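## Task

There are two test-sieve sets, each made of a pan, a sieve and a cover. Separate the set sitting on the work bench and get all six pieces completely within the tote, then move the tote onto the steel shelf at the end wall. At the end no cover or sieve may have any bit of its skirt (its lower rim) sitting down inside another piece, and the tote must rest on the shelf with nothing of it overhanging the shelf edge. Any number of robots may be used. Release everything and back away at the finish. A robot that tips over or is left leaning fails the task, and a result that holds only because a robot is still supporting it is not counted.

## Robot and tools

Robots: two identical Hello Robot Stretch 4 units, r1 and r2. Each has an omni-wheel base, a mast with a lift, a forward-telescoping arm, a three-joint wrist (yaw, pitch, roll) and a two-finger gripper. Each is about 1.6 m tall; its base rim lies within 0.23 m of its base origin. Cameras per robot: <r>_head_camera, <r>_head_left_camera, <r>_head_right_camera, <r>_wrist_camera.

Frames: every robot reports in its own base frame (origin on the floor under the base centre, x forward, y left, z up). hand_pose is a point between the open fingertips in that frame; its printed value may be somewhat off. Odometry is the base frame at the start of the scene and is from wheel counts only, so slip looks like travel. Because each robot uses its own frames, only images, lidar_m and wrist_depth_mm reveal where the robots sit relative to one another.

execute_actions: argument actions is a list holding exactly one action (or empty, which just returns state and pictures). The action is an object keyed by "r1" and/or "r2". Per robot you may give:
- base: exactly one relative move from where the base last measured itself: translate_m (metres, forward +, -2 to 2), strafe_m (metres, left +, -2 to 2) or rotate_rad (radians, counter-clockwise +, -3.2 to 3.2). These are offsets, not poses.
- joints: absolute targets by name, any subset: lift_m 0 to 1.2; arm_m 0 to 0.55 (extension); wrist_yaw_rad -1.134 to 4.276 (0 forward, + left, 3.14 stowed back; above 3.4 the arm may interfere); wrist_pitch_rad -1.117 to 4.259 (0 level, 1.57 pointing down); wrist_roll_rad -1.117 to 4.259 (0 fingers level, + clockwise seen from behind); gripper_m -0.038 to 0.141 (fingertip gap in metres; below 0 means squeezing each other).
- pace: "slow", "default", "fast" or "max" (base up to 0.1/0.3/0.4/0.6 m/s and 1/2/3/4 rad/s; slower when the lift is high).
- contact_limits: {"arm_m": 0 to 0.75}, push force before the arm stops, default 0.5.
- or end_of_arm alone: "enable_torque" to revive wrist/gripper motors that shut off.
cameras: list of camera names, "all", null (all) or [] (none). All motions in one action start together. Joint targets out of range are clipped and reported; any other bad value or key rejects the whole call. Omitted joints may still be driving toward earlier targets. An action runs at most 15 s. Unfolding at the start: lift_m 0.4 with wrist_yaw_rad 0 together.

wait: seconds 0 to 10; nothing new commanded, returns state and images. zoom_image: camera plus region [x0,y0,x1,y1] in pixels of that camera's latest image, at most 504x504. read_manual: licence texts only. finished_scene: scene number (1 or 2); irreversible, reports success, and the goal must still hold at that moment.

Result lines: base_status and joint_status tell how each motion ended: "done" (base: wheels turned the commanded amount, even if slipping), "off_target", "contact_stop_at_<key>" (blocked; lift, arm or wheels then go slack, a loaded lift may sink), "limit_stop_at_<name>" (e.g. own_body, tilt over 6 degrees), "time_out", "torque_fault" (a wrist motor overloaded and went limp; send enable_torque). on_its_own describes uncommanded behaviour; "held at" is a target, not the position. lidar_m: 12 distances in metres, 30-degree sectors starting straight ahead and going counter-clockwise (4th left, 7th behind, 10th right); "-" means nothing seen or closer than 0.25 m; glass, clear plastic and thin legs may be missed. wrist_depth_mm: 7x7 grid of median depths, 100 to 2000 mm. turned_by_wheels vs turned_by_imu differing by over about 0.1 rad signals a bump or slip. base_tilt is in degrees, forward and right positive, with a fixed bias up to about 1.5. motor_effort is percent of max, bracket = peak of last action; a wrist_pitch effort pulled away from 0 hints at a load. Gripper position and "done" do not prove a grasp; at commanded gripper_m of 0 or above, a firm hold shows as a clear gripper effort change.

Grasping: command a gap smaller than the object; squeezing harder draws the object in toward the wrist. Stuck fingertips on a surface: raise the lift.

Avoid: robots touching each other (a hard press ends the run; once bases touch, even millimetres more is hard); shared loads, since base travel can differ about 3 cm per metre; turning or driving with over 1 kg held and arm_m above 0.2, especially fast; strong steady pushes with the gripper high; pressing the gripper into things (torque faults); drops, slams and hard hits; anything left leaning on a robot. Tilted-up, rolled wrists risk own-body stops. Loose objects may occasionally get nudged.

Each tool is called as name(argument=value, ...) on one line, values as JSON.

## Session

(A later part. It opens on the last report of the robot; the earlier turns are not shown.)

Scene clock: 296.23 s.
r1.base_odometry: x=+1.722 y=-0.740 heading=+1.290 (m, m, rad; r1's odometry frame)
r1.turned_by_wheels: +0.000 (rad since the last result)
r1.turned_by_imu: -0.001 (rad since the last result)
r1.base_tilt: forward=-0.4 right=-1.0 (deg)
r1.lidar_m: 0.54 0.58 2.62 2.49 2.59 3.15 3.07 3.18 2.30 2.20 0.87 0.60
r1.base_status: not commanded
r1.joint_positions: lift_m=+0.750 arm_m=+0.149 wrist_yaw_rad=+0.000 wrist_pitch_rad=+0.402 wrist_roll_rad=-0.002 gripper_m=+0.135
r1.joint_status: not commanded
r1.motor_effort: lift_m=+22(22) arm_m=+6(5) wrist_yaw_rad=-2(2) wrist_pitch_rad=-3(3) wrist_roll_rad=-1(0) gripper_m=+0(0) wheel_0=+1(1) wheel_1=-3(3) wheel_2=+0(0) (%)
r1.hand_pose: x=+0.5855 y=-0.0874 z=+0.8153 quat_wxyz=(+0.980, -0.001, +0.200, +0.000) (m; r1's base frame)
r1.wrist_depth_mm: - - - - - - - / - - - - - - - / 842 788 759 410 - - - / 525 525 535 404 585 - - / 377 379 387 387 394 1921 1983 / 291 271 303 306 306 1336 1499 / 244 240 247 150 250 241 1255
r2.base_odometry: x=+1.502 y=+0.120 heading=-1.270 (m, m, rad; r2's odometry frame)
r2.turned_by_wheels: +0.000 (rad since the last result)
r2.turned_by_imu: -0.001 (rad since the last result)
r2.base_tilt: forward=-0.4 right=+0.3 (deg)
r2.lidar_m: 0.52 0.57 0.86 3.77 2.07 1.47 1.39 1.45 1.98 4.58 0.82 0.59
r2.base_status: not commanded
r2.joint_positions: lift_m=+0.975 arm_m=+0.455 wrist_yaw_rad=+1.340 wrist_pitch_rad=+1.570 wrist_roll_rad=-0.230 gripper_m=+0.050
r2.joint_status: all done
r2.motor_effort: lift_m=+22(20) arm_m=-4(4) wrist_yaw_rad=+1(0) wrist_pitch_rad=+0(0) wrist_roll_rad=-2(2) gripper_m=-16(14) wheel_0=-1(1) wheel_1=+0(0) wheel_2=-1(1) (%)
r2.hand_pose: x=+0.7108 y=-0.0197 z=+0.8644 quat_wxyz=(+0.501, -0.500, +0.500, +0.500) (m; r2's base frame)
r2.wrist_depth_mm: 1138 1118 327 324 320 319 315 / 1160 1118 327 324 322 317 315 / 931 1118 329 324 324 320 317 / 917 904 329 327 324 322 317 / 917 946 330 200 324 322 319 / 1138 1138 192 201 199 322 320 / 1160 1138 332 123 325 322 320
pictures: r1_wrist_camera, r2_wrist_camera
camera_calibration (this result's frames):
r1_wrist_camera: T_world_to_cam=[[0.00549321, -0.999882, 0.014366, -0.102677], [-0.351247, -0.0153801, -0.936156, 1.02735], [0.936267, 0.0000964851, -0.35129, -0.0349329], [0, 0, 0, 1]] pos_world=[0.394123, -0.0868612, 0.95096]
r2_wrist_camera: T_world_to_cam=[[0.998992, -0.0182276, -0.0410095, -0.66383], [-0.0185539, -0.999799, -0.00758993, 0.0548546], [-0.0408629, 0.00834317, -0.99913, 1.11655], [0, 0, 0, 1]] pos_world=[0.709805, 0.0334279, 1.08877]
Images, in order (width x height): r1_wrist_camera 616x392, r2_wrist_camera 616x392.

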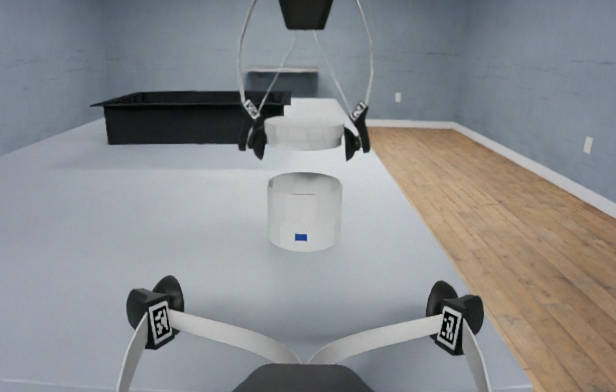

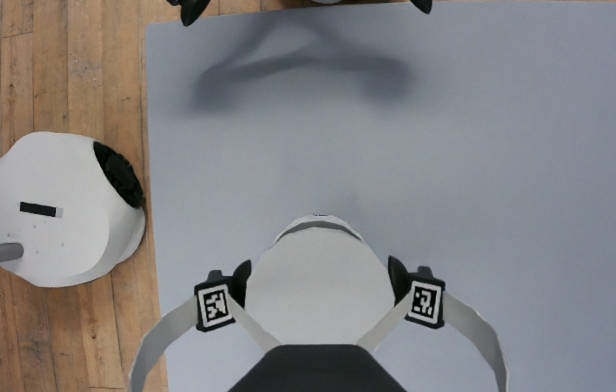

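execute_actions(actions=[{"r1": {"joints": {"lift_m": 1.05}, "pace": "fast"}, "r2": {"base": {"strafe_m": -0.5}, "joints": {"lift_m": 1.12, "wrist_roll_rad": 1.34}, "pace": "default"}}], cameras=[])

execute_actions(actions=[{"r1": {"base": {"translate_m": 0.2}, "joints": {"wrist_pitch_rad": 1.57, "arm_m": 0.42, "gripper_m": 0.11}, "pace": "default"}, "r2": {"base": {"translate_m": 0.2}, "joints": {"arm_m": 0.38}, "pace": "default"}}], cameras=["r1_wrist_camera", "r2_wrist_camera", "r1_head_camera", "r2_head_camera"])

Scene clock: 375.47 s.
r1.base_odometry: x=+1.722 y=-0.740 heading=+1.290 (m, m, rad; r1's odometry frame)
r1.turned_by_wheels: +0.000 (rad since the last result)
r1.turned_by_imu: -0.001 (rad since the last result)
r1.base_tilt: forward=-0.4 right=-1.0 (deg)
r1.lidar_m: 0.53 0.56 2.58 2.50 2.61 3.17 3.06 3.13 2.31 2.20 2.32 0.55
r1.base_status: not commanded
r1.joint_positions: lift_m=+1.050 arm_m=+0.149 wrist_yaw_rad=+0.000 wrist_pitch_rad=+0.402 wrist_roll_rad=-0.002 gripper_m=+0.135
r1.joint_status: all done
r1.motor_effort: lift_m=+23(24) arm_m=+5(5) wrist_yaw_rad=-1(1) wrist_pitch_rad=-3(3) wrist_roll_rad=+0(0) gripper_m=-1(0) wheel_0=+1(1) wheel_1=-3(3) wheel_2=+0(0) (%)
r1.hand_pose: x=+0.5855 y=-0.0874 z=+1.1152 quat_wxyz=(+0.980, -0.001, +0.200, +0.000) (m; r1's base frame)
r1.wrist_depth_mm: - - - - - - - / - - - - - - - / - - - - - - - / - 1430 1138 1366 - - - / - 904 891 960 - - - / 741 683 778 778 866 1921 1808 / 627 609 627 149 1576 1576 1537
r2.base_odometry: x=+1.024 y=-0.028 heading=-1.270 (m, m, rad; r2's odometry frame)
r2.turned_by_wheels: +0.000 (rad since the last result)
r2.turned_by_imu: +0.000 (rad since the last result)
r2.base_tilt: forward=-0.4 right=+0.3 (deg)
r2.lidar_m: 0.54 0.56 0.81 4.26 2.05 1.48 1.38 1.43 1.98 4.08 0.86 0.59
r2.base_status: done
r2.joint_positions: lift_m=+1.120 arm_m=+0.455 wrist_yaw_rad=+1.340 wrist_pitch_rad=+1.570 wrist_roll_rad=+1.340 gripper_m=+0.050
r2.joint_status: all done
r2.motor_effort: lift_m=+22(25) arm_m=-4(4) wrist_yaw_rad=+0(1) wrist_pitch_rad=-1(1) wrist_roll_rad=+1(4) gripper_m=-15(13) wheel_0=+0(9) wheel_1=+2(7) wheel_2=-1(3) (%)
r2.hand_pose: x=+0.7108 y=-0.0197 z=+1.0094 quat_wxyz=(+0.707, +0.000, +0.707, +0.000) (m; r2's base frame)
r2.wrist_depth_mm: 480 477 473 466 462 452 459 / 480 477 473 469 462 430 462 / 484 477 477 473 462 445 459 / 484 484 480 469 469 466 462 / 484 480 477 200 469 466 466 / 488 484 193 201 199 469 466 / 1308 1281 1255 123 1255 1229 1229
pictures: none
No camera images: the call's "cameras" was empty. Leave "cameras" out to get every camera's image.

Scene clock: 377.53 s.
r1.base_odometry: x=+1.777 y=-0.547 heading=+1.290 (m, m, rad; r1's odometry frame)
r1.turned_by_wheels: +0.000 (rad since the last result)
r1.turned_by_imu: +0.000 (rad since the last result)
r1.base_tilt: forward=-0.4 right=-1.0 (deg)
r1.lidar_m: 0.32 0.37 0.52 2.50 2.56 3.39 3.27 3.20 2.31 2.20 2.32 0.35
r1.base_status: done
r1.joint_positions: lift_m=+1.050 arm_m=+0.419 wrist_yaw_rad=+0.000 wrist_pitch_rad=+1.570 wrist_roll_rad=-0.002 gripper_m=+0.110
r1.joint_status: all done
r1.motor_effort: lift_m=+22(23) arm_m=+5(7) wrist_yaw_rad=-1(0) wrist_pitch_rad=+3(1) wrist_roll_rad=+1(0) gripper_m=-3(1) wheel_0=+1(5) wheel_1=+3(10) wheel_2=+0(13) (%)
r1.hand_pose: x=+0.5902 y=-0.0874 z=+0.9395 quat_wxyz=(+0.707, -0.001, +0.707, +0.001) (m; r1's base frame)
r1.wrist_depth_mm: 410 410 413 413 410 960 960 / 407 404 407 410 407 946 960 / 402 402 399 407 404 1042 1138 / 404 404 399 402 399 1118 1138 / 397 399 402 366 399 1138 1138 / 397 397 394 366 397 1160 1138 / 392 392 392 146 394 1118 1138
r2.base_odometry: x=+1.083 y=-0.219 heading=-1.270 (m, m, rad; r2's odometry frame)
r2.turned_by_wheels: +0.000 (rad since the last result)
r2.turned_by_imu: -0.001 (rad since the last result)
r2.base_tilt: forward=-0.5 right=+0.4 (deg)
r2.lidar_m: 0.34 0.35 0.48 4.28 2.35 1.67 1.60 1.65 2.22 4.03 0.55 0.35
r2.base_status: done
r2.joint_positions: lift_m=+1.120 arm_m=+0.381 wrist_yaw_rad=+1.340 wrist_pitch_rad=+1.570 wrist_roll_rad=+1.340 gripper_m=+0.050
r2.joint_status: all done
r2.motor_effort: lift_m=+21(21) arm_m=-4(2) wrist_yaw_rad=+1(1) wrist_pitch_rad=+0(0) wrist_roll_rad=+0(0) gripper_m=-14(11) wheel_0=-1(4) wheel_1=-1(5) wheel_2=+1(9) (%)
r2.hand_pose: x=+0.6368 y=-0.0197 z=+1.0094 quat_wxyz=(+0.707, +0.000, +0.707, +0.000) (m; r2's base frame)
r2.wrist_depth_mm: 480 477 469 445 445 430 459 / 480 477 473 466 462 445 459 / 480 480 477 469 466 430 459 / 488 480 477 469 466 442 466 / 488 477 480 200 469 459 462 / 488 484 193 201 199 387 466 / 488 484 480 123 473 469 469
pictures: r1_head_camera, r1_wrist_camera, r2_head_camera, r2_wrist_camera
camera_calibration (this result's frames):
r1_wrist_camera: T_world_to_cam=[[0.0153839, -0.999881, 0.000706263, -0.0975288], [-0.998912, -0.0154001, -0.0440171, 0.689415], [0.0440228, -0.0000283399, -0.999031, 1.13946], [0, 0, 0, 1]] pos_world=[0.640003, -0.0868679, 1.16877]
r2_wrist_camera: T_world_to_cam=[[-0.016852, -0.998972, -0.0420934, 0.0447037], [-0.999829, 0.0171551, -0.00684949, 0.698767], [0.00756456, 0.0419708, -0.99909, 1.22818], [0, 0, 0, 1]] pos_world=[0.690111, -0.0188775, 1.23373]
Images, in order (width x height): r1_head_camera 420x560, r1_wrist_camera 616x392, r2_head_camera 420x560, r2_wrist_camera 616x392.

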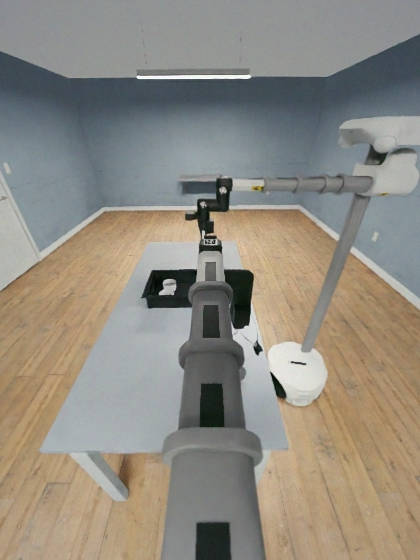

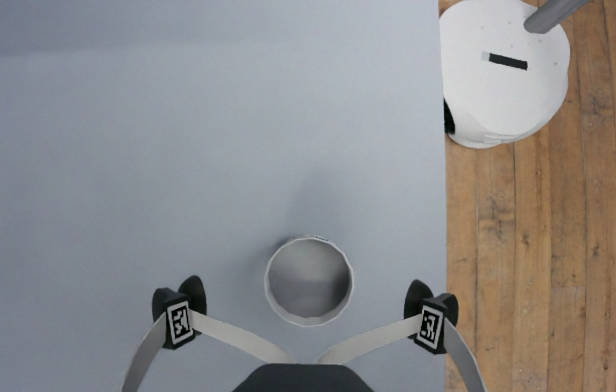

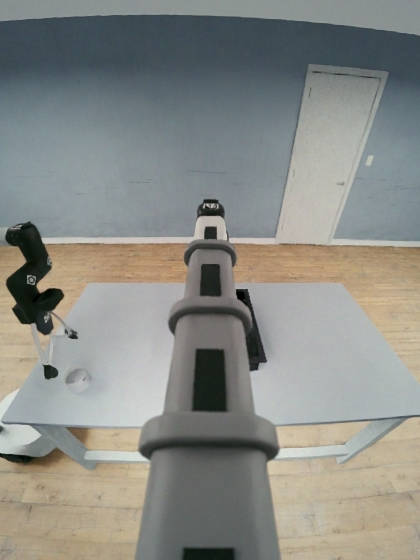

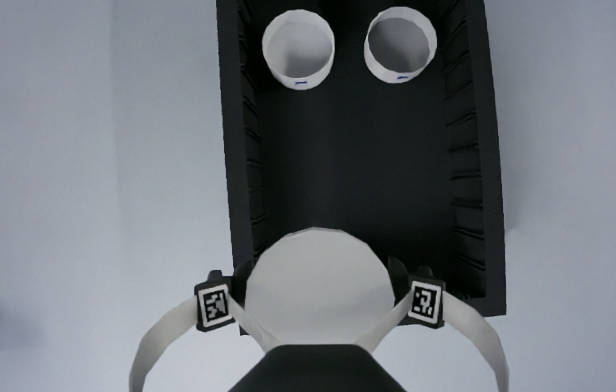

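zoom_image(camera="r2_wrist_camera", region=[200, 0, 520, 240])

zoom_image(camera="r1_head_camera", region=[120, 250, 270, 330])

Region (200, 0, 520, 240) of r2_wrist_camera's 616x392 image, scaled by 1.575; it fills the top 378 rows of this view, and the rest is white.

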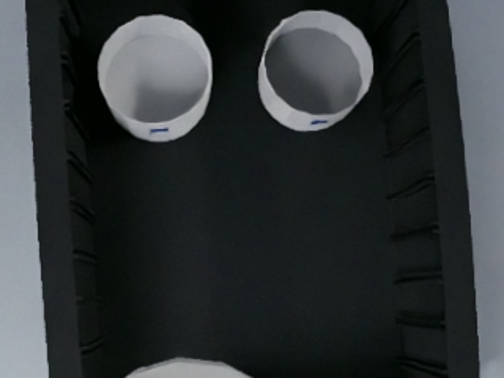

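Region (120, 250, 270, 330) of r1_head_camera's 420x560 image, scaled by 3.360, with more detail than that image has; it fills the top 269 rows of this view, and the rest is white.

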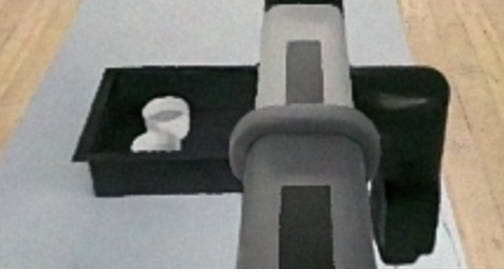

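execute_actions(actions=[{"r1": {"joints": {"arm_m": 0.409, "lift_m": 0.938}, "pace": "default"}, "r2": {"joints": {"arm_m": 0.416, "wrist_yaw_rad": 1.448, "wrist_roll_rad": 0.663, "lift_m": 1.0}, "pace": "default"}}], cameras=["r1_wrist_camera", "r2_wrist_camera", "r1_head_left_camera", "r2_head_right_camera"])

Scene clock: 491.63 s.
r1.base_odometry: x=+1.777 y=-0.547 heading=+1.290 (m, m, rad; r1's odometry frame)
r1.turned_by_wheels: +0.000 (rad since the last result)
r1.turned_by_imu: -0.001 (rad since the last result)
r1.base_tilt: forward=-0.3 right=-1.0 (deg)
r1.lidar_m: 0.35 0.37 0.48 2.48 2.60 3.37 3.26 3.24 2.28 2.19 2.29 0.36
r1.base_status: not commanded
r1.joint_positions: lift_m=+0.938 arm_m=+0.410 wrist_yaw_rad=+0.000 wrist_pitch_rad=+1.570 wrist_roll_rad=-0.002 gripper_m=+0.110
r1.joint_status: all done
r1.motor_effort: lift_m=+18(21) arm_m=-6(7) wrist_yaw_rad=-1(1) wrist_pitch_rad=+3(3) wrist_roll_rad=+0(0) gripper_m=-1(0) wheel_0=+1(1) wheel_1=+3(3) wheel_2=+0(1) (%)
r1.hand_pose: x=+0.5811 y=-0.0874 z=+0.8279 quat_wxyz=(+0.707, -0.001, +0.707, +0.001) (m; r1's base frame)
r1.wrist_depth_mm: 296 297 296 297 297 298 820 / 296 296 293 294 296 297 842 / 291 293 294 296 294 293 1042 / 291 291 293 291 291 293 1060 / 287 289 287 257 290 291 1025 / 286 287 249 255 237 290 1008 / 286 286 286 146 287 287 1042
r2.base_odometry: x=+1.083 y=-0.219 heading=-1.270 (m, m, rad; r2's odometry frame)
r2.turned_by_wheels: +0.000 (rad since the last result)
r2.turned_by_imu: -0.001 (rad since the last result)
r2.base_tilt: forward=-0.4 right=+0.4 (deg)
r2.lidar_m: 0.34 0.35 0.51 4.26 2.38 1.68 1.59 1.63 2.28 4.03 0.54 0.39
r2.base_status: not commanded
r2.joint_positions: lift_m=+1.000 arm_m=+0.415 wrist_yaw_rad=+1.448 wrist_pitch_rad=+1.570 wrist_roll_rad=+0.663 gripper_m=+0.050
r2.joint_status: all done
r2.motor_effort: lift_m=+13(25) arm_m=+4(5) wrist_yaw_rad=+2(3) wrist_pitch_rad=+0(0) wrist_roll_rad=-2(0) gripper_m=-14(12) wheel_0=-1(1) wheel_1=-2(2) wheel_2=+1(1) (%)
r2.hand_pose: x=+0.6729 y=-0.0105 z=+0.8900 quat_wxyz=(+0.654, -0.270, +0.653, +0.270) (m; r2's base frame)
r2.wrist_depth_mm: 357 353 351 349 265 340 310 / 359 355 353 349 319 319 340 / 359 357 355 271 345 340 340 / 362 359 355 351 347 342 324 / 362 359 267 200 347 343 342 / 366 362 193 201 199 343 304 / 364 362 276 123 349 312 266
pictures: r1_head_left_camera, r1_wrist_camera, r2_head_right_camera, r2_wrist_camera
camera_calibration (this result's frames):
r1_wrist_camera: T_world_to_cam=[[0.0153818, -0.999881, 0.000702947, -0.0973056], [-0.998922, -0.0153979, -0.0438009, 0.67521], [0.0438065, -0.0000284516, -0.99904, 1.0285], [0, 0, 0, 1]] pos_world=[0.630924, -0.086868, 1.05715]
r2_wrist_camera: T_world_to_cam=[[0.693349, -0.719391, -0.0417596, -0.425759], [-0.720212, -0.693715, -0.00733661, 0.538715], [-0.0236913, 0.0351626, -0.999101, 1.12925], [0, 0, 0, 1]] pos_world=[0.709942, 0.0277206, 1.1144]
Images, in order (width x height): r1_head_left_camera 420x672, r1_wrist_camera 616x392, r2_head_right_camera 420x672, r2_wrist_camera 616x392.

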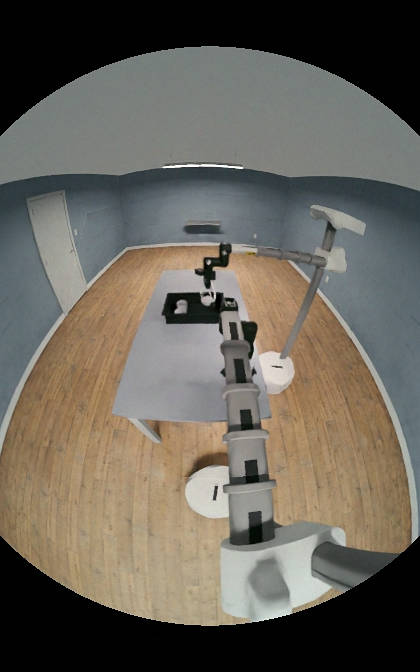

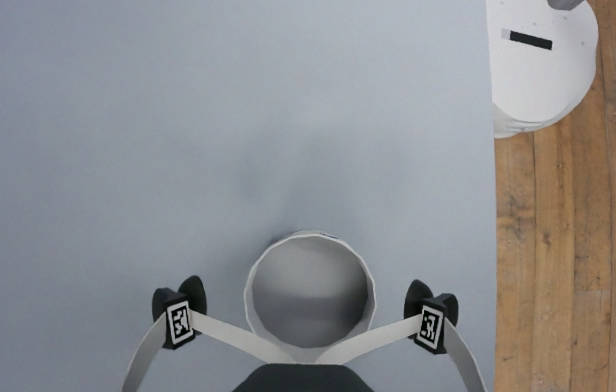

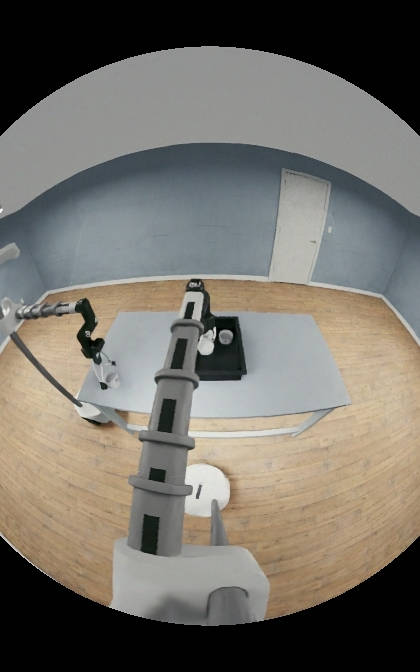

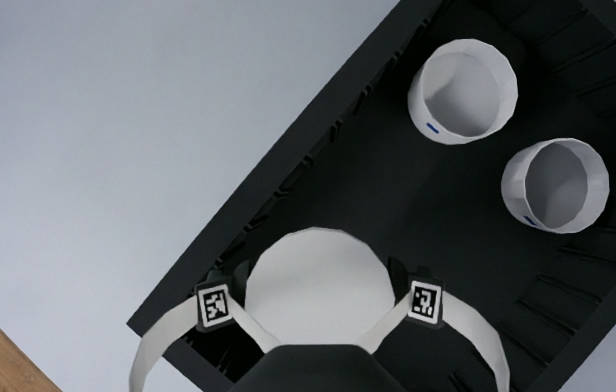

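execute_actions(actions=[{"r1": {"joints": {"arm_m": 0.407, "lift_m": 0.922}, "pace": "default"}, "r2": {"joints": {"arm_m": 0.41, "wrist_yaw_rad": 1.565, "wrist_roll_rad": -0.006}, "pace": "default"}}], cameras=["r2_wrist_camera"])

Scene clock: 529.33 s.
r1.base_odometry: x=+1.777 y=-0.547 heading=+1.290 (m, m, rad; r1's odometry frame)
r1.turned_by_wheels: +0.000 (rad since the last result)
r1.turned_by_imu: -0.001 (rad since the last result)
r1.base_tilt: forward=-0.4 right=-1.0 (deg)
r1.lidar_m: 0.34 0.35 0.47 2.51 2.61 3.38 3.29 3.22 2.32 2.21 2.33 0.37
r1.base_status: not commanded
r1.joint_positions: lift_m=+0.922 arm_m=+0.408 wrist_yaw_rad=+0.000 wrist_pitch_rad=+1.570 wrist_roll_rad=-0.002 gripper_m=+0.110
r1.joint_status: all done
r1.motor_effort: lift_m=+18(19) arm_m=-5(7) wrist_yaw_rad=-1(1) wrist_pitch_rad=+1(1) wrist_roll_rad=-1(1) gripper_m=-1(2) wheel_0=+1(1) wheel_1=+3(3) wheel_2=+0(0) (%)
r1.hand_pose: x=+0.5791 y=-0.0874 z=+0.8119 quat_wxyz=(+0.707, -0.001, +0.707, +0.001) (m; r1's base frame)
r1.wrist_depth_mm: 278 279 281 281 282 281 831 / 278 279 279 278 279 279 831 / 278 277 278 276 278 277 1042 / 276 276 274 274 277 277 1042 / 274 272 273 238 273 276 1025 / 270 272 224 238 235 273 1008 / 268 268 271 146 270 271 1008
r2.base_odometry: x=+1.083 y=-0.219 heading=-1.270 (m, m, rad; r2's odometry frame)
r2.turned_by_wheels: +0.000 (rad since the last result)
r2.turned_by_imu: -0.001 (rad since the last result)
r2.base_tilt: forward=-0.4 right=+0.3 (deg)
r2.lidar_m: 0.35 0.36 0.49 4.27 2.32 1.66 1.60 1.64 2.25 4.03 0.54 0.37
r2.base_status: not commanded
r2.joint_positions: lift_m=+1.000 arm_m=+0.411 wrist_yaw_rad=+1.565 wrist_pitch_rad=+1.570 wrist_roll_rad=-0.006 gripper_m=+0.050
r2.joint_status: all done
r2.motor_effort: lift_m=+14(14) arm_m=-5(4) wrist_yaw_rad=+2(5) wrist_pitch_rad=-1(0) wrist_roll_rad=-1(7) gripper_m=-10(14) wheel_0=-1(1) wheel_1=-1(2) wheel_2=+1(1) (%)
r2.hand_pose: x=+0.6691 y=-0.0003 z=+0.8900 quat_wxyz=(+0.500, -0.500, +0.500, +0.500) (m; r2's base frame)
r2.wrist_depth_mm: 359 357 353 349 345 342 342 / 359 355 353 349 347 343 342 / 362 357 355 351 347 345 342 / 364 359 266 264 271 317 312 / 364 359 336 200 345 329 319 / 364 362 193 201 200 343 342 / 366 364 312 123 347 340 325
pictures: r2_wrist_camera
camera_calibration (this result's frames):
r2_wrist_camera: T_world_to_cam=[[0.998991, -0.0178524, -0.0412203, -0.620556], [-0.0181772, -0.999807, -0.00751801, 0.0733727], [-0.0410781, 0.00825969, -0.999122, 1.14044], [0, 0, 0, 1]] pos_world=[0.66811, 0.0528604, 1.11441]
Images, in order (width x height): r2_wrist_camera 616x392.

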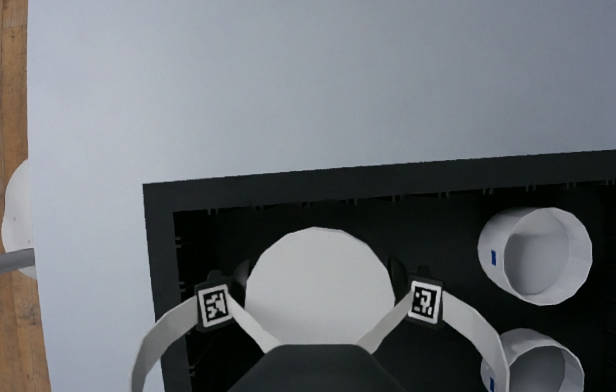

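execute_actions(actions=[{"r1": {"joints": {"gripper_m": 0.05}, "pace": "default"}, "r2": {"joints": {"arm_m": 0.401, "wrist_yaw_rad": 1.53, "wrist_roll_rad": -0.04, "lift_m": 0.902}, "pace": "default"}}], cameras=["r1_wrist_camera", "r2_wrist_camera"])

Scene clock: 540.13 s.
r1.base_odometry: x=+1.777 y=-0.547 heading=+1.290 (m, m, rad; r1's odometry frame)
r1.turned_by_wheels: +0.000 (rad since the last result)
r1.turned_by_imu: -0.001 (rad since the last result)
r1.base_tilt: forward=-0.3 right=-0.9 (deg)
r1.lidar_m: 0.32 0.36 0.50 2.49 2.59 3.38 3.29 3.17 2.29 2.20 2.33 0.37
r1.base_status: not commanded
r1.joint_positions: lift_m=+0.922 arm_m=+0.408 wrist_yaw_rad=+0.000 wrist_pitch_rad=+1.570 wrist_roll_rad=-0.002 gripper_m=+0.050
r1.joint_status: all done
r1.motor_effort: lift_m=+18(19) arm_m=-5(5) wrist_yaw_rad=-1(0) wrist_pitch_rad=+2(2) wrist_roll_rad=+0(1) gripper_m=-16(16) wheel_0=+1(1) wheel_1=+3(3) wheel_2=+0(0) (%)
r1.hand_pose: x=+0.5791 y=-0.0874 z=+0.8119 quat_wxyz=(+0.707, -0.001, +0.707, +0.001) (m; r1's base frame)
r1.wrist_depth_mm: 279 279 279 279 281 279 831 / 279 278 279 277 278 278 820 / 277 276 276 278 278 277 1025 / 276 276 273 273 276 277 1025 / 274 273 272 236 272 276 1025 / 271 271 208 232 216 272 1008 / 270 270 268 217 270 270 1008
r2.base_odometry: x=+1.083 y=-0.219 heading=-1.270 (m, m, rad; r2's odometry frame)
r2.turned_by_wheels: +0.000 (rad since the last result)
r2.turned_by_imu: -0.001 (rad since the last result)
r2.base_tilt: forward=-0.5 right=+0.3 (deg)
r2.lidar_m: 0.33 0.36 0.50 4.26 2.32 1.66 1.58 1.67 2.21 4.01 0.55 0.38
r2.base_status: not commanded
r2.joint_positions: lift_m=+0.902 arm_m=+0.402 wrist_yaw_rad=+1.531 wrist_pitch_rad=+1.570 wrist_roll_rad=-0.040 gripper_m=+0.050
r2.joint_status: all done
r2.motor_effort: lift_m=+13(16) arm_m=-4(3) wrist_yaw_rad=-1(0) wrist_pitch_rad=-1(1) wrist_roll_rad=-1(1) gripper_m=-16(15) wheel_0=-1(2) wheel_1=-1(1) wheel_2=+1(1) (%)
r2.hand_pose: x=+0.6600 y=-0.0033 z=+0.7920 quat_wxyz=(+0.500, -0.500, +0.500, +0.500) (m; r2's base frame)
r2.wrist_depth_mm: 258 256 253 251 249 247 - / 258 256 254 251 250 247 245 / 259 256 254 251 250 247 203 / 260 167 166 164 163 245 244 / 262 183 254 200 248 246 244 / 262 170 193 201 199 247 245 / 264 169 255 123 250 248 -
pictures: r1_wrist_camera, r2_wrist_camera
camera_calibration (this result's frames):
r1_wrist_camera: T_world_to_cam=[[0.015382, -0.999881, 0.000702314, -0.0972631], [-0.998923, -0.015398, -0.0437595, 0.672476], [0.0437652, -0.0000284467, -0.999042, 1.01262], [0, 0, 0, 1]] pos_world=[0.62893, -0.086868, 1.04115]
r2_wrist_camera: T_world_to_cam=[[0.998991, -0.0178892, -0.0411915, -0.615612], [-0.018213, -0.999806, -0.00749856, 0.0694993], [-0.0410494, 0.00824121, -0.999123, 1.04218], [0, 0, 0, 1]] pos_world=[0.659037, 0.0498841, 1.01643]
Images, in order (width x height): r1_wrist_camera 616x392, r2_wrist_camera 616x392.

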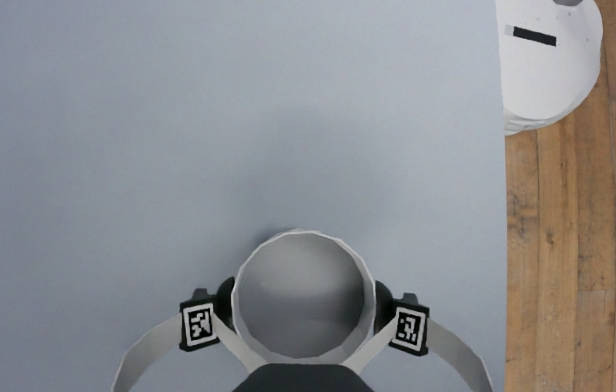

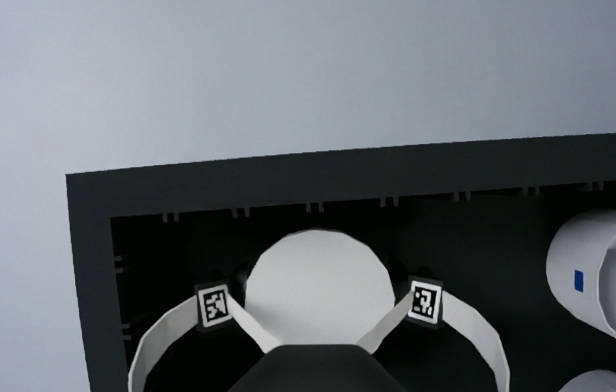

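execute_actions(actions=[{"r1": {"joints": {"lift_m": 0.965}, "pace": "default"}, "r2": {"joints": {"lift_m": 0.898, "gripper_m": 0.092}, "pace": "default"}}], cameras=["r1_wrist_camera", "r2_wrist_camera", "r2_head_camera", "r1_head_right_camera"])

zoom_image(camera="r2_head_camera", region=[10, 310, 150, 420])

Scene clock: 549.57 s.
r1.base_odometry: x=+1.777 y=-0.547 heading=+1.290 (m, m, rad; r1's odometry frame)
r1.turned_by_wheels: +0.000 (rad since the last result)
r1.turned_by_imu: -0.001 (rad since the last result)
r1.base_tilt: forward=-0.4 right=-0.9 (deg)
r1.lidar_m: 0.31 0.35 0.51 2.49 2.59 3.39 3.28 3.24 2.28 2.21 2.32 0.36
r1.base_status: not commanded
r1.joint_positions: lift_m=+0.965 arm_m=+0.408 wrist_yaw_rad=+0.000 wrist_pitch_rad=+1.570 wrist_roll_rad=-0.002 gripper_m=+0.050
r1.joint_status: all done
r1.motor_effort: lift_m=+24(27) arm_m=-5(5) wrist_yaw_rad=-1(2) wrist_pitch_rad=+3(2) wrist_roll_rad=-1(1) gripper_m=-16(17) wheel_0=+1(1) wheel_1=+3(3) wheel_2=+0(1) (%)
r1.hand_pose: x=+0.5791 y=-0.0874 z=+0.8545 quat_wxyz=(+0.707, -0.001, +0.707, +0.001) (m; r1's base frame)
r1.wrist_depth_mm: 322 322 322 325 322 891 866 / 320 324 322 322 322 854 866 / 320 317 319 320 319 878 1060 / 319 317 317 319 317 1060 1078 / 315 315 315 236 314 1042 1078 / 312 314 207 233 219 1025 1060 / 312 309 310 217 314 676 1025
r2.base_odometry: x=+1.083 y=-0.219 heading=-1.270 (m, m, rad; r2's odometry frame)
r2.turned_by_wheels: +0.000 (rad since the last result)
r2.turned_by_imu: -0.001 (rad since the last result)
r2.base_tilt: forward=-0.5 right=+0.3 (deg)
r2.lidar_m: 0.33 0.36 0.51 4.26 2.31 1.67 1.60 1.66 2.27 4.05 0.54 0.40
r2.base_status: not commanded
r2.joint_positions: lift_m=+0.898 arm_m=+0.402 wrist_yaw_rad=+1.531 wrist_pitch_rad=+1.570 wrist_roll_rad=-0.040 gripper_m=+0.092
r2.joint_status: all done
r2.motor_effort: lift_m=+13(13) arm_m=-4(4) wrist_yaw_rad=+0(0) wrist_pitch_rad=-1(1) wrist_roll_rad=-1(1) gripper_m=+2(11) wheel_0=-1(1) wheel_1=-2(1) wheel_2=+1(1) (%)
r2.hand_pose: x=+0.6600 y=-0.0033 z=+0.7880 quat_wxyz=(+0.500, -0.500, +0.500, +0.500) (m; r2's base frame)
r2.wrist_depth_mm: 254 251 249 247 245 242 - / 255 253 250 248 246 244 242 / 255 253 251 249 246 158 199 / 256 163 161 160 159 172 241 / 257 184 250 225 244 243 242 / 258 176 202 226 213 243 242 / 258 165 251 120 247 244 -
pictures: r1_head_right_camera, r1_wrist_camera, r2_head_camera, r2_wrist_camera
camera_calibration (this result's frames):
r1_wrist_camera: T_world_to_cam=[[0.0153817, -0.999881, 0.000702313, -0.0972928], [-0.998923, -0.0153977, -0.0437595, 0.674336], [0.0437652, -0.0000284633, -0.999042, 1.05512], [0, 0, 0, 1]] pos_world=[0.628928, -0.086868, 1.08369]
r2_wrist_camera: T_world_to_cam=[[0.998991, -0.0178891, -0.0411915, -0.615776], [-0.0182129, -0.999806, -0.00749856, 0.069469], [-0.0410494, 0.00824121, -0.999123, 1.03816], [0, 0, 0, 1]] pos_world=[0.659036, 0.0498841, 1.01241]
Images, in order (width x height): r1_head_right_camera 420x672, r1_wrist_camera 616x392, r2_head_camera 420x560, r2_wrist_camera 616x392.

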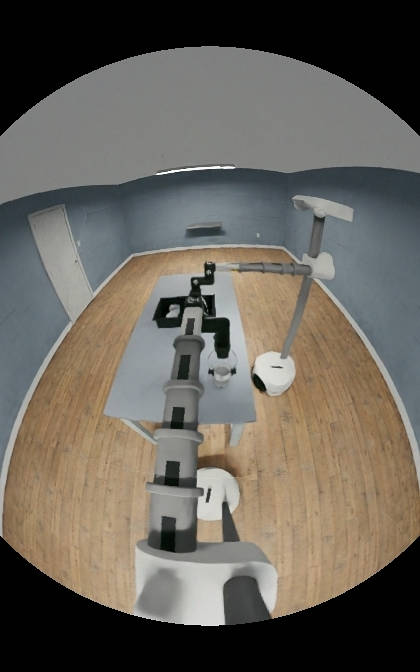

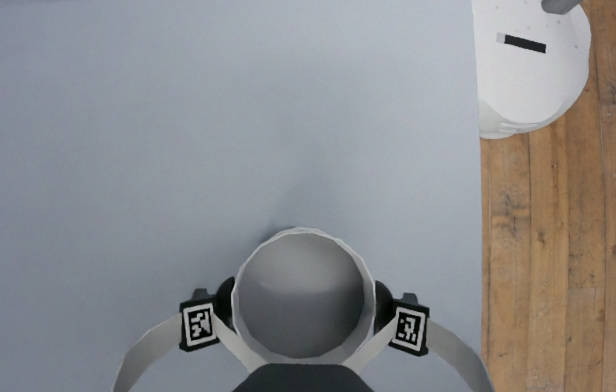

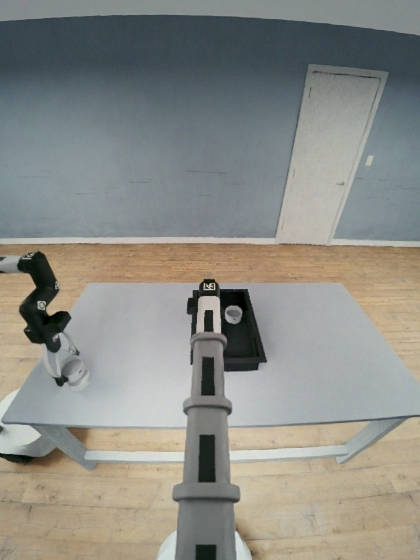

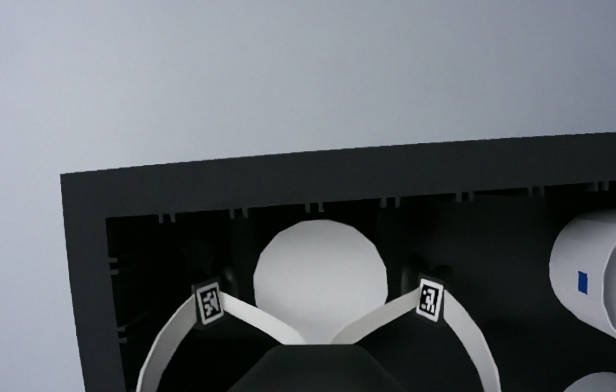

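Region (10, 310, 150, 420) of r2_head_camera's 420x560 image, scaled by 3.600, with more detail than that image has; it fills the top 396 rows of this view, and the rest is white.

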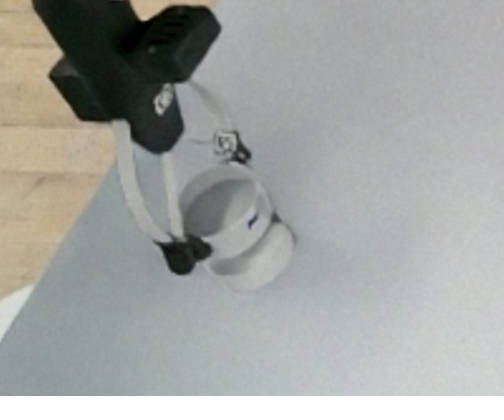

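zoom_image(camera="r1_head_right_camera", region=[160, 205, 270, 265])

zoom_image(camera="r1_head_right_camera", region=[180, 330, 270, 400])

Region (160, 205, 270, 265) of r1_head_right_camera's 420x672 image, scaled by 4.582, with more detail than that image has; it fills the top 275 rows of this view, and the rest is white.

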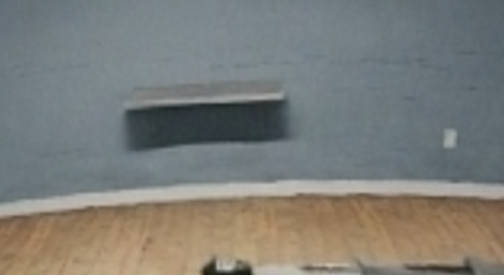

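Region (180, 330, 270, 400) of r1_head_right_camera's 420x672 image, scaled by 5.600, with more detail than that image has.

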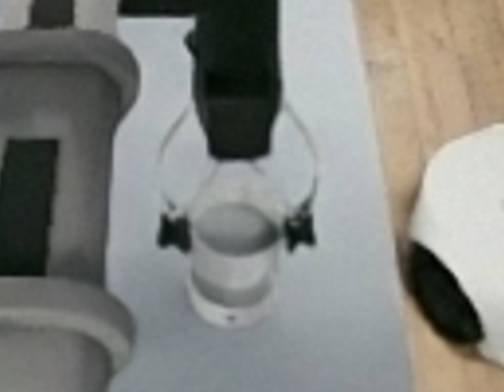

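execute_actions(actions=[{"r1": {"base": {"strafe_m": 0.83}, "joints": {"lift_m": 1.05, "arm_m": 0.05}, "pace": "fast"}, "r2": {"joints": {"lift_m": 1.03}, "pace": "fast"}}], cameras=[])

execute_actions(actions=[{"r1": {"base": {"translate_m": 1.14}, "pace": "fast"}, "r2": {"base": {"strafe_m": 0.5}, "joints": {"arm_m": 0.275, "wrist_yaw_rad": 0.845, "wrist_roll_rad": 0.845, "gripper_m": 0.04}, "pace": "fast"}}], cameras=["r1_head_camera", "r2_wrist_camera"])

Scene clock: 627.03 s.
r1.base_odometry: x=+0.979 y=-0.318 heading=+1.290 (m, m, rad; r1's odometry frame)
r1.turned_by_wheels: +0.000 (rad since the last result)
r1.turned_by_imu: +0.001 (rad since the last result)
r1.base_tilt: forward=-0.4 right=-1.0 (deg)
r1.lidar_m: 1.19 2.40 1.75 1.67 1.73 2.38 3.30 3.38 3.18 3.05 0.52 0.46
r1.base_status: done
r1.joint_positions: lift_m=+1.050 arm_m=+0.051 wrist_yaw_rad=+0.000 wrist_pitch_rad=+1.570 wrist_roll_rad=-0.002 gripper_m=+0.050
r1.joint_status: all done
r1.motor_effort: lift_m=+23(26) arm_m=-5(7) wrist_yaw_rad=-1(0) wrist_pitch_rad=+2(0) wrist_roll_rad=+1(1) gripper_m=-15(18) wheel_0=+2(10) wheel_1=-1(13) wheel_2=+0(1) (%)
r1.hand_pose: x=+0.2221 y=-0.0874 z=+0.9395 quat_wxyz=(+0.707, -0.001, +0.707, +0.001) (m; r1's base frame)
r1.wrist_depth_mm: 1182 1160 1160 1160 1182 1182 410 / 1138 1138 1138 1160 1160 1160 413 / 1160 1138 1138 1160 1160 683 418 / 1160 1160 1160 1160 1138 1138 1160 / 1118 1182 1138 236 1118 1138 1160 / 1118 1138 207 233 218 1160 1118 / 1118 1118 917 217 1118 1138 1138
r2.base_odometry: x=+1.083 y=-0.219 heading=-1.270 (m, m, rad; r2's odometry frame)
r2.turned_by_wheels: +0.000 (rad since the last result)
r2.turned_by_imu: -0.002 (rad since the last result)
r2.base_tilt: forward=-0.4 right=+0.3 (deg)
r2.lidar_m: 0.34 0.38 0.49 4.26 2.37 1.67 1.59 1.66 2.27 4.04 0.55 0.35
r2.base_status: not commanded
r2.joint_positions: lift_m=+1.030 arm_m=+0.402 wrist_yaw_rad=+1.531 wrist_pitch_rad=+1.570 wrist_roll_rad=-0.040 gripper_m=+0.092
r2.joint_status: all done
r2.motor_effort: lift_m=+21(19) arm_m=-4(4) wrist_yaw_rad=-1(0) wrist_pitch_rad=+0(1) wrist_roll_rad=-1(2) gripper_m=-1(2) wheel_0=-1(1) wheel_1=-1(2) wheel_2=+1(1) (%)
r2.hand_pose: x=+0.6600 y=-0.0033 z=+0.9194 quat_wxyz=(+0.500, -0.500, +0.500, +0.500) (m; r2's base frame)
r2.wrist_depth_mm: 389 384 382 379 375 373 370 / 389 389 384 379 377 373 370 / 392 389 384 384 377 375 370 / 960 392 297 293 373 340 368 / 931 389 310 359 377 349 345 / 1205 392 202 382 213 373 373 / 1229 394 329 120 379 355 355
pictures: none
No camera images: the call's "cameras" was empty. Leave "cameras" out to get every camera's image.

Scene clock: 631.83 s.
r1.base_odometry: x=+1.295 y=+0.778 heading=+1.291 (m, m, rad; r1's odometry frame)
r1.turned_by_wheels: +0.000 (rad since the last result)
r1.turned_by_imu: +0.002 (rad since the last result)
r1.base_tilt: forward=-0.4 right=-1.0 (deg)
r1.lidar_m: 3.91 2.38 1.76 1.68 1.76 2.36 - 0.45 0.32 0.29 0.30 0.41
r1.base_status: done
r1.joint_positions: lift_m=+1.050 arm_m=+0.051 wrist_yaw_rad=+0.000 wrist_pitch_rad=+1.570 wrist_roll_rad=-0.002 gripper_m=+0.050
r1.joint_status: not commanded
r1.motor_effort: lift_m=+24(23) arm_m=-5(5) wrist_yaw_rad=-1(0) wrist_pitch_rad=+1(1) wrist_roll_rad=-1(0) gripper_m=-18(17) wheel_0=+2(6) wheel_1=+3(10) wheel_2=-2(8) (%)
r1.hand_pose: x=+0.2220 y=-0.0874 z=+0.9395 quat_wxyz=(+0.707, -0.001, +0.707, +0.001) (m; r1's base frame)
r1.wrist_depth_mm: 1138 1205 1182 1160 1182 768 415 / 1205 1160 1160 1138 1160 1160 407 / 1160 1160 1138 1160 1138 1138 404 / 1138 1160 1138 1138 1160 1160 404 / 1160 1138 1138 236 1118 1118 404 / 1160 1098 207 233 218 1118 399 / 1098 1138 917 217 1098 394 399
r2.base_odometry: x=+1.561 y=-0.071 heading=-1.270 (m, m, rad; r2's odometry frame)
r2.turned_by_wheels: +0.000 (rad since the last result)
r2.turned_by_imu: -0.002 (rad since the last result)
r2.base_tilt: forward=-0.4 right=+0.3 (deg)
r2.lidar_m: 0.33 0.35 3.95 3.75 2.38 1.67 1.60 1.67 2.31 4.52 0.52 0.35
r2.base_status: done
r2.joint_positions: lift_m=+1.030 arm_m=+0.276 wrist_yaw_rad=+0.845 wrist_pitch_rad=+1.570 wrist_roll_rad=+0.845 gripper_m=+0.040
r2.joint_status: all done
r2.motor_effort: lift_m=+20(21) arm_m=-4(3) wrist_yaw_rad=+0(6) wrist_pitch_rad=-2(1) wrist_roll_rad=+0(6) gripper_m=-5(3) wheel_0=+0(8) wheel_1=+0(10) wheel_2=+1(1) (%)
r2.hand_pose: x=+0.5122 y=-0.0579 z=+0.9195 quat_wxyz=(+0.707, +0.000, +0.707, +0.000) (m; r2's base frame)
r2.wrist_depth_mm: 1182 387 379 379 375 373 370 / 1182 384 382 379 379 375 373 / 1182 387 384 382 379 375 373 / 1205 389 387 382 379 377 373 / 1205 389 387 382 382 379 375 / 1182 392 196 384 193 379 377 / 1205 394 389 121 382 379 377
pictures: r1_head_camera, r2_wrist_camera
camera_calibration (this result's frames):
r2_wrist_camera: T_world_to_cam=[[-0.0167525, -0.998993, -0.0416275, 0.000217075], [-0.99983, 0.0170588, -0.00701577, 0.574332], [0.00771882, 0.0415029, -0.999109, 1.14079], [0, 0, 0, 1]] pos_world=[0.565433, -0.0569267, 1.14381]
Images, in order (width x height): r1_head_camera 420x560, r2_wrist_camera 616x392.

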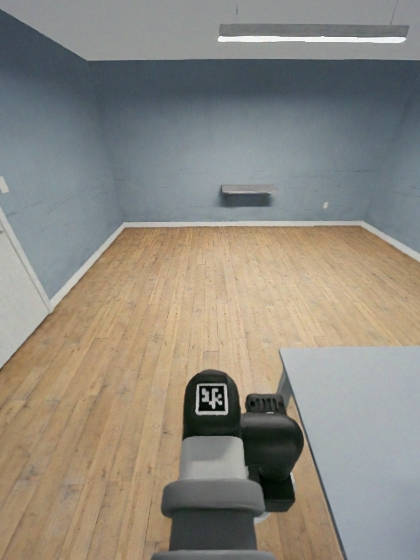

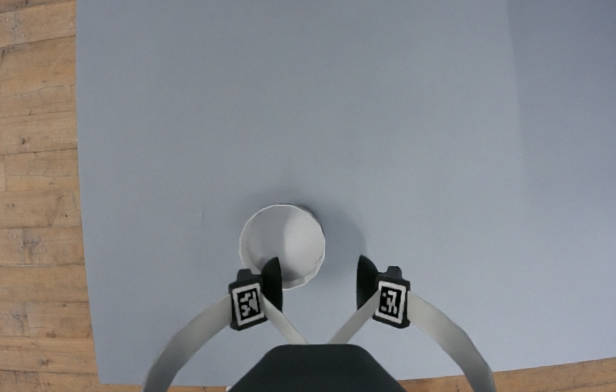

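zoom_image(camera="r1_head_camera", region=[200, 165, 300, 235])

Region (200, 165, 300, 235) of r1_head_camera's 420x560 image, scaled by 5.040, with more detail than that image has; it fills the top 353 rows of this view, and the rest is white.

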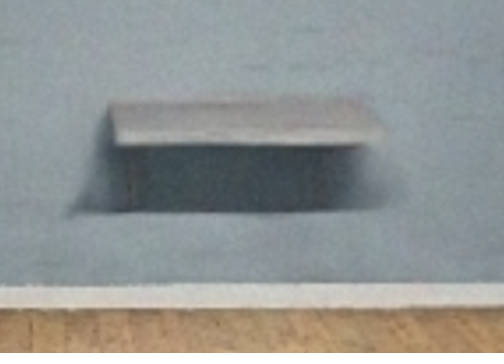

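execute_actions(actions=[{"r1": {"base": {"rotate_rad": -1.55}, "joints": {"lift_m": 1.1}, "pace": "fast"}, "r2": {"joints": {"arm_m": 0.282, "lift_m": 0.90}, "pace": "default"}}], cameras=["r1_head_camera", "r1_head_left_camera", "r2_wrist_camera", "r2_head_left_camera"])

Scene clock: 660.73 s.
r1.base_odometry: x=+1.295 y=+0.778 heading=-0.259 (m, m, rad; r1's odometry frame)
r1.turned_by_wheels: -1.549 (rad since the last result)
r1.turned_by_imu: -1.583 (rad since the last result)
r1.base_tilt: forward=-0.3 right=-1.0 (deg)
r1.lidar_m: 0.29 0.28 0.42 3.91 2.34 1.72 1.68 1.74 2.45 4.40 0.42 0.32
r1.base_status: done
r1.joint_positions: lift_m=+1.100 arm_m=+0.051 wrist_yaw_rad=+0.000 wrist_pitch_rad=+1.570 wrist_roll_rad=-0.002 gripper_m=+0.050
r1.joint_status: all done
r1.motor_effort: lift_m=+24(26) arm_m=-5(5) wrist_yaw_rad=-1(0) wrist_pitch_rad=+2(2) wrist_roll_rad=+0(0) gripper_m=-16(17) wheel_0=+2(7) wheel_1=+3(9) wheel_2=+4(8) (%)
r1.hand_pose: x=+0.2221 y=-0.0874 z=+0.9895 quat_wxyz=(+0.707, -0.001, +0.707, +0.001) (m; r1's base frame)
r1.wrist_depth_mm: 459 459 452 452 462 459 459 / 455 459 455 455 459 459 459 / 452 452 452 455 459 459 459 / 1205 1205 1205 1182 1205 1229 1118 / 1182 1160 1160 236 1205 1182 1182 / 1160 1182 207 233 217 1182 1160 / 1160 1182 960 216 1160 1182 1160
r2.base_odometry: x=+1.561 y=-0.071 heading=-1.270 (m, m, rad; r2's odometry frame)
r2.turned_by_wheels: +0.000 (rad since the last result)
r2.turned_by_imu: -0.001 (rad since the last result)
r2.base_tilt: forward=-0.4 right=+0.3 (deg)
r2.lidar_m: 0.33 0.34 3.93 3.76 2.39 1.71 1.62 1.68 2.29 4.54 0.51 0.39
r2.base_status: not commanded
r2.joint_positions: lift_m=+0.900 arm_m=+0.281 wrist_yaw_rad=+0.845 wrist_pitch_rad=+1.570 wrist_roll_rad=+0.845 gripper_m=+0.040
r2.joint_status: all done
r2.motor_effort: lift_m=+13(16) arm_m=+4(2) wrist_yaw_rad=+1(0) wrist_pitch_rad=-1(2) wrist_roll_rad=+0(1) gripper_m=-5(4) wheel_0=+1(1) wheel_1=-1(1) wheel_2=+1(1) (%)
r2.hand_pose: x=+0.5176 y=-0.0579 z=+0.7901 quat_wxyz=(+0.707, +0.000, +0.707, +0.000) (m; r2's base frame)
r2.wrist_depth_mm: 254 253 251 250 247 245 - / 255 254 252 249 248 246 245 / 256 254 253 251 249 247 246 / 256 255 254 252 250 248 247 / 258 257 252 251 250 249 247 / 259 257 196 251 194 249 248 / 259 257 256 121 252 250 -
pictures: r1_head_camera, r1_head_left_camera, r2_head_left_camera, r2_wrist_camera
camera_calibration (this result's frames):
r2_wrist_camera: T_world_to_cam=[[-0.0167667, -0.998992, -0.0416277, -0.00507073], [-0.99983, 0.0170732, -0.00701593, 0.578901], [0.00771957, 0.041503, -0.999109, 1.01147], [0, 0, 0, 1]] pos_world=[0.570909, -0.0569282, 1.01442]
Images, in order (width x height): r1_head_camera 420x560, r1_head_left_camera 420x672, r2_head_left_camera 420x672, r2_wrist_camera 616x392.

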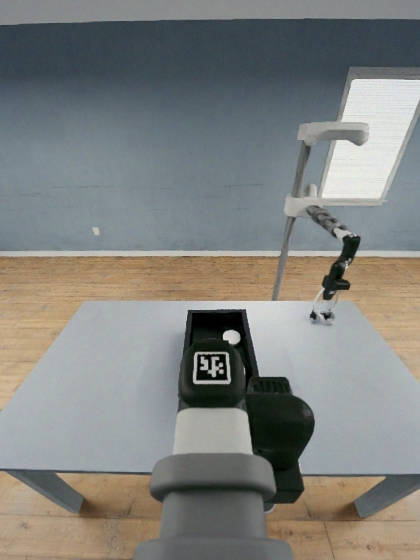

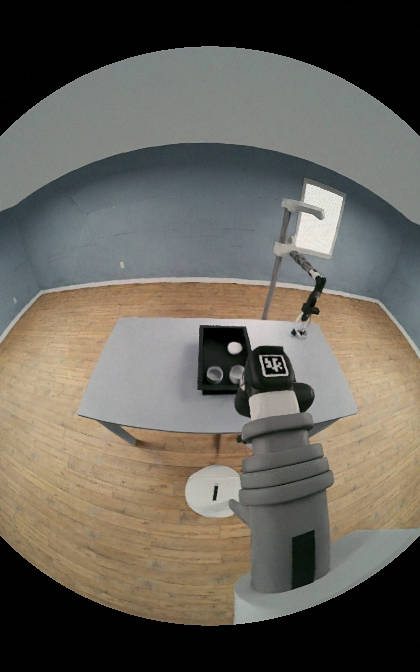

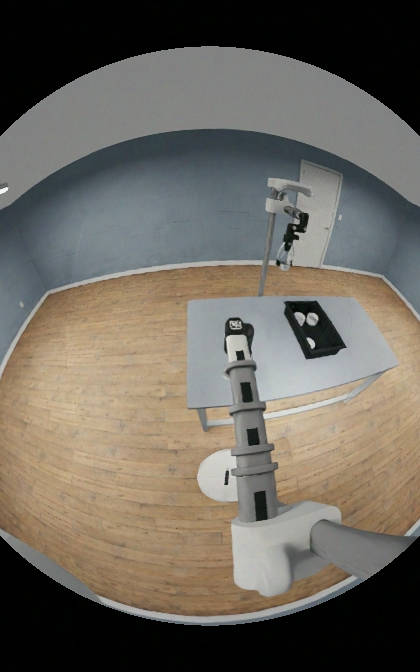

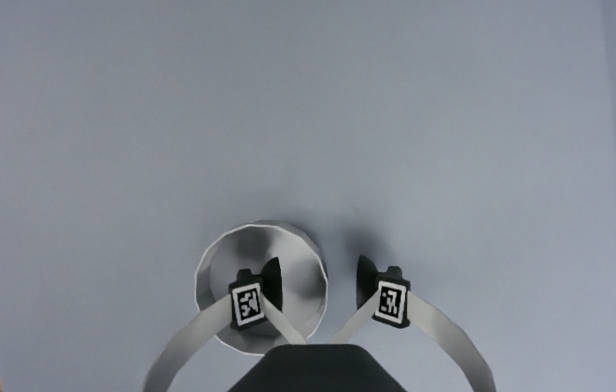

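execute_actions(actions=[{"r1": {"joints": {"lift_m": 1.03, "arm_m": 0.41, "wrist_yaw_rad": 2.046, "wrist_roll_rad": 0.475}, "pace": "default"}, "r2": {"joints": {"gripper_m": -0.02}, "pace": "default"}}], cameras=["r1_wrist_camera", "r2_wrist_camera", "r1_head_camera"])

Scene clock: 676.83 s.
r1.base_odometry: x=+1.295 y=+0.778 heading=-0.259 (m, m, rad; r1's odometry frame)
r1.turned_by_wheels: +0.000 (rad since the last result)
r1.turned_by_imu: -0.001 (rad since the last result)
r1.base_tilt: forward=-0.4 right=-1.0 (deg)
r1.lidar_m: 0.26 0.31 0.44 3.91 2.35 1.74 1.65 1.75 2.43 4.39 0.42 0.32
r1.base_status: not commanded
r1.joint_positions: lift_m=+1.030 arm_m=+0.409 wrist_yaw_rad=+2.046 wrist_pitch_rad=+1.570 wrist_roll_rad=+0.475 gripper_m=+0.050
r1.joint_status: all done
r1.motor_effort: lift_m=+19(23) arm_m=+6(7) wrist_yaw_rad=+0(5) wrist_pitch_rad=+2(0) wrist_roll_rad=+1(6) gripper_m=-17(17) wheel_0=+2(1) wheel_1=+3(3) wheel_2=+4(4) (%)
r1.hand_pose: x=+0.6576 y=+0.0401 z=+0.9199 quat_wxyz=(+0.500, -0.500, +0.500, +0.500) (m; r1's base frame)
r1.wrist_depth_mm: 389 389 394 392 394 389 389 / 384 389 387 387 384 389 389 / 382 384 382 384 384 382 384 / 384 294 293 294 294 294 293 / 379 343 379 236 375 377 327 / 377 322 206 232 218 377 322 / 377 289 334 217 353 364 319
r2.base_odometry: x=+1.561 y=-0.071 heading=-1.270 (m, m, rad; r2's odometry frame)
r2.turned_by_wheels: +0.000 (rad since the last result)
r2.turned_by_imu: -0.001 (rad since the last result)
r2.base_tilt: forward=-0.5 right=+0.3 (deg)
r2.lidar_m: 0.32 0.34 3.95 3.76 2.35 1.68 1.60 1.65 2.27 4.51 0.50 0.36
r2.base_status: not commanded
r2.joint_positions: lift_m=+0.900 arm_m=+0.281 wrist_yaw_rad=+0.845 wrist_pitch_rad=+1.570 wrist_roll_rad=+0.845 gripper_m=-0.020
r2.joint_status: all done
r2.motor_effort: lift_m=+13(13) arm_m=+4(4) wrist_yaw_rad=+1(1) wrist_pitch_rad=-1(2) wrist_roll_rad=+1(0) gripper_m=-15(19) wheel_0=+1(1) wheel_1=+0(1) wheel_2=+1(1) (%)
r2.hand_pose: x=+0.5176 y=-0.0579 z=+0.7901 quat_wxyz=(+0.707, +0.000, +0.707, +0.000) (m; r2's base frame)
r2.wrist_depth_mm: 254 252 251 248 247 245 - / 255 254 252 250 248 246 244 / 256 254 252 251 249 247 246 / 257 255 253 252 249 247 246 / 258 256 246 246 250 249 247 / 259 256 184 207 182 249 248 / 260 257 248 124 251 250 -
pictures: r1_head_camera, r1_wrist_camera, r2_wrist_camera
camera_calibration (this result's frames):
r1_wrist_camera: T_world_to_cam=[[0.999913, 0.0132223, 0.000403772, -0.65883], [0.0132273, -0.998962, -0.0435809, 0.131286], [-0.000172886, 0.0435825, -0.99905, 1.14418], [0, 0, 0, 1]] pos_world=[0.657233, 0.0899945, 1.14908]
r2_wrist_camera: T_world_to_cam=[[-0.0167676, -0.998992, -0.0416275, -0.00507055], [-0.99983, 0.017074, -0.00701577, 0.578902], [0.00771945, 0.0415028, -0.999109, 1.01147], [0, 0, 0, 1]] pos_world=[0.57091, -0.0569282, 1.01441]
Images, in order (width x height): r1_head_camera 420x560, r1_wrist_camera 616x392, r2_wrist_camera 616x392.

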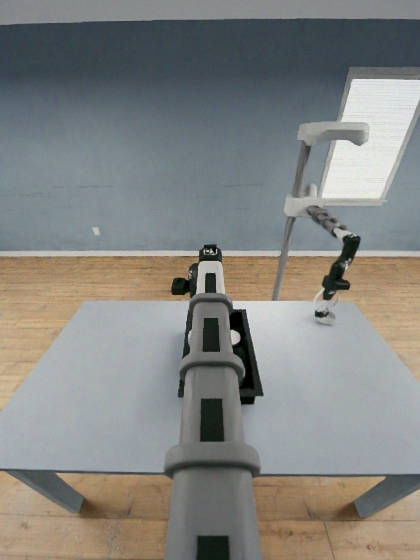

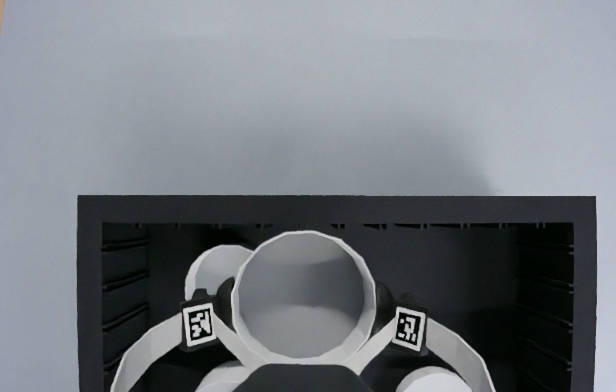

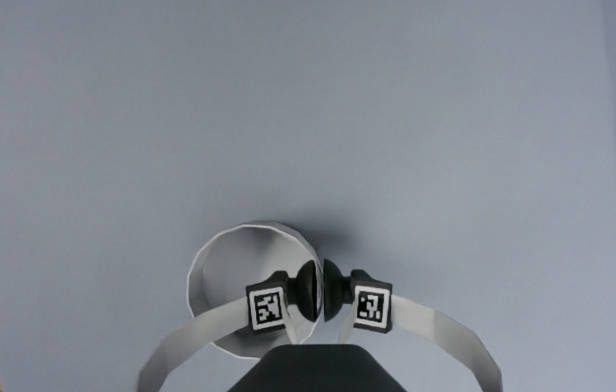

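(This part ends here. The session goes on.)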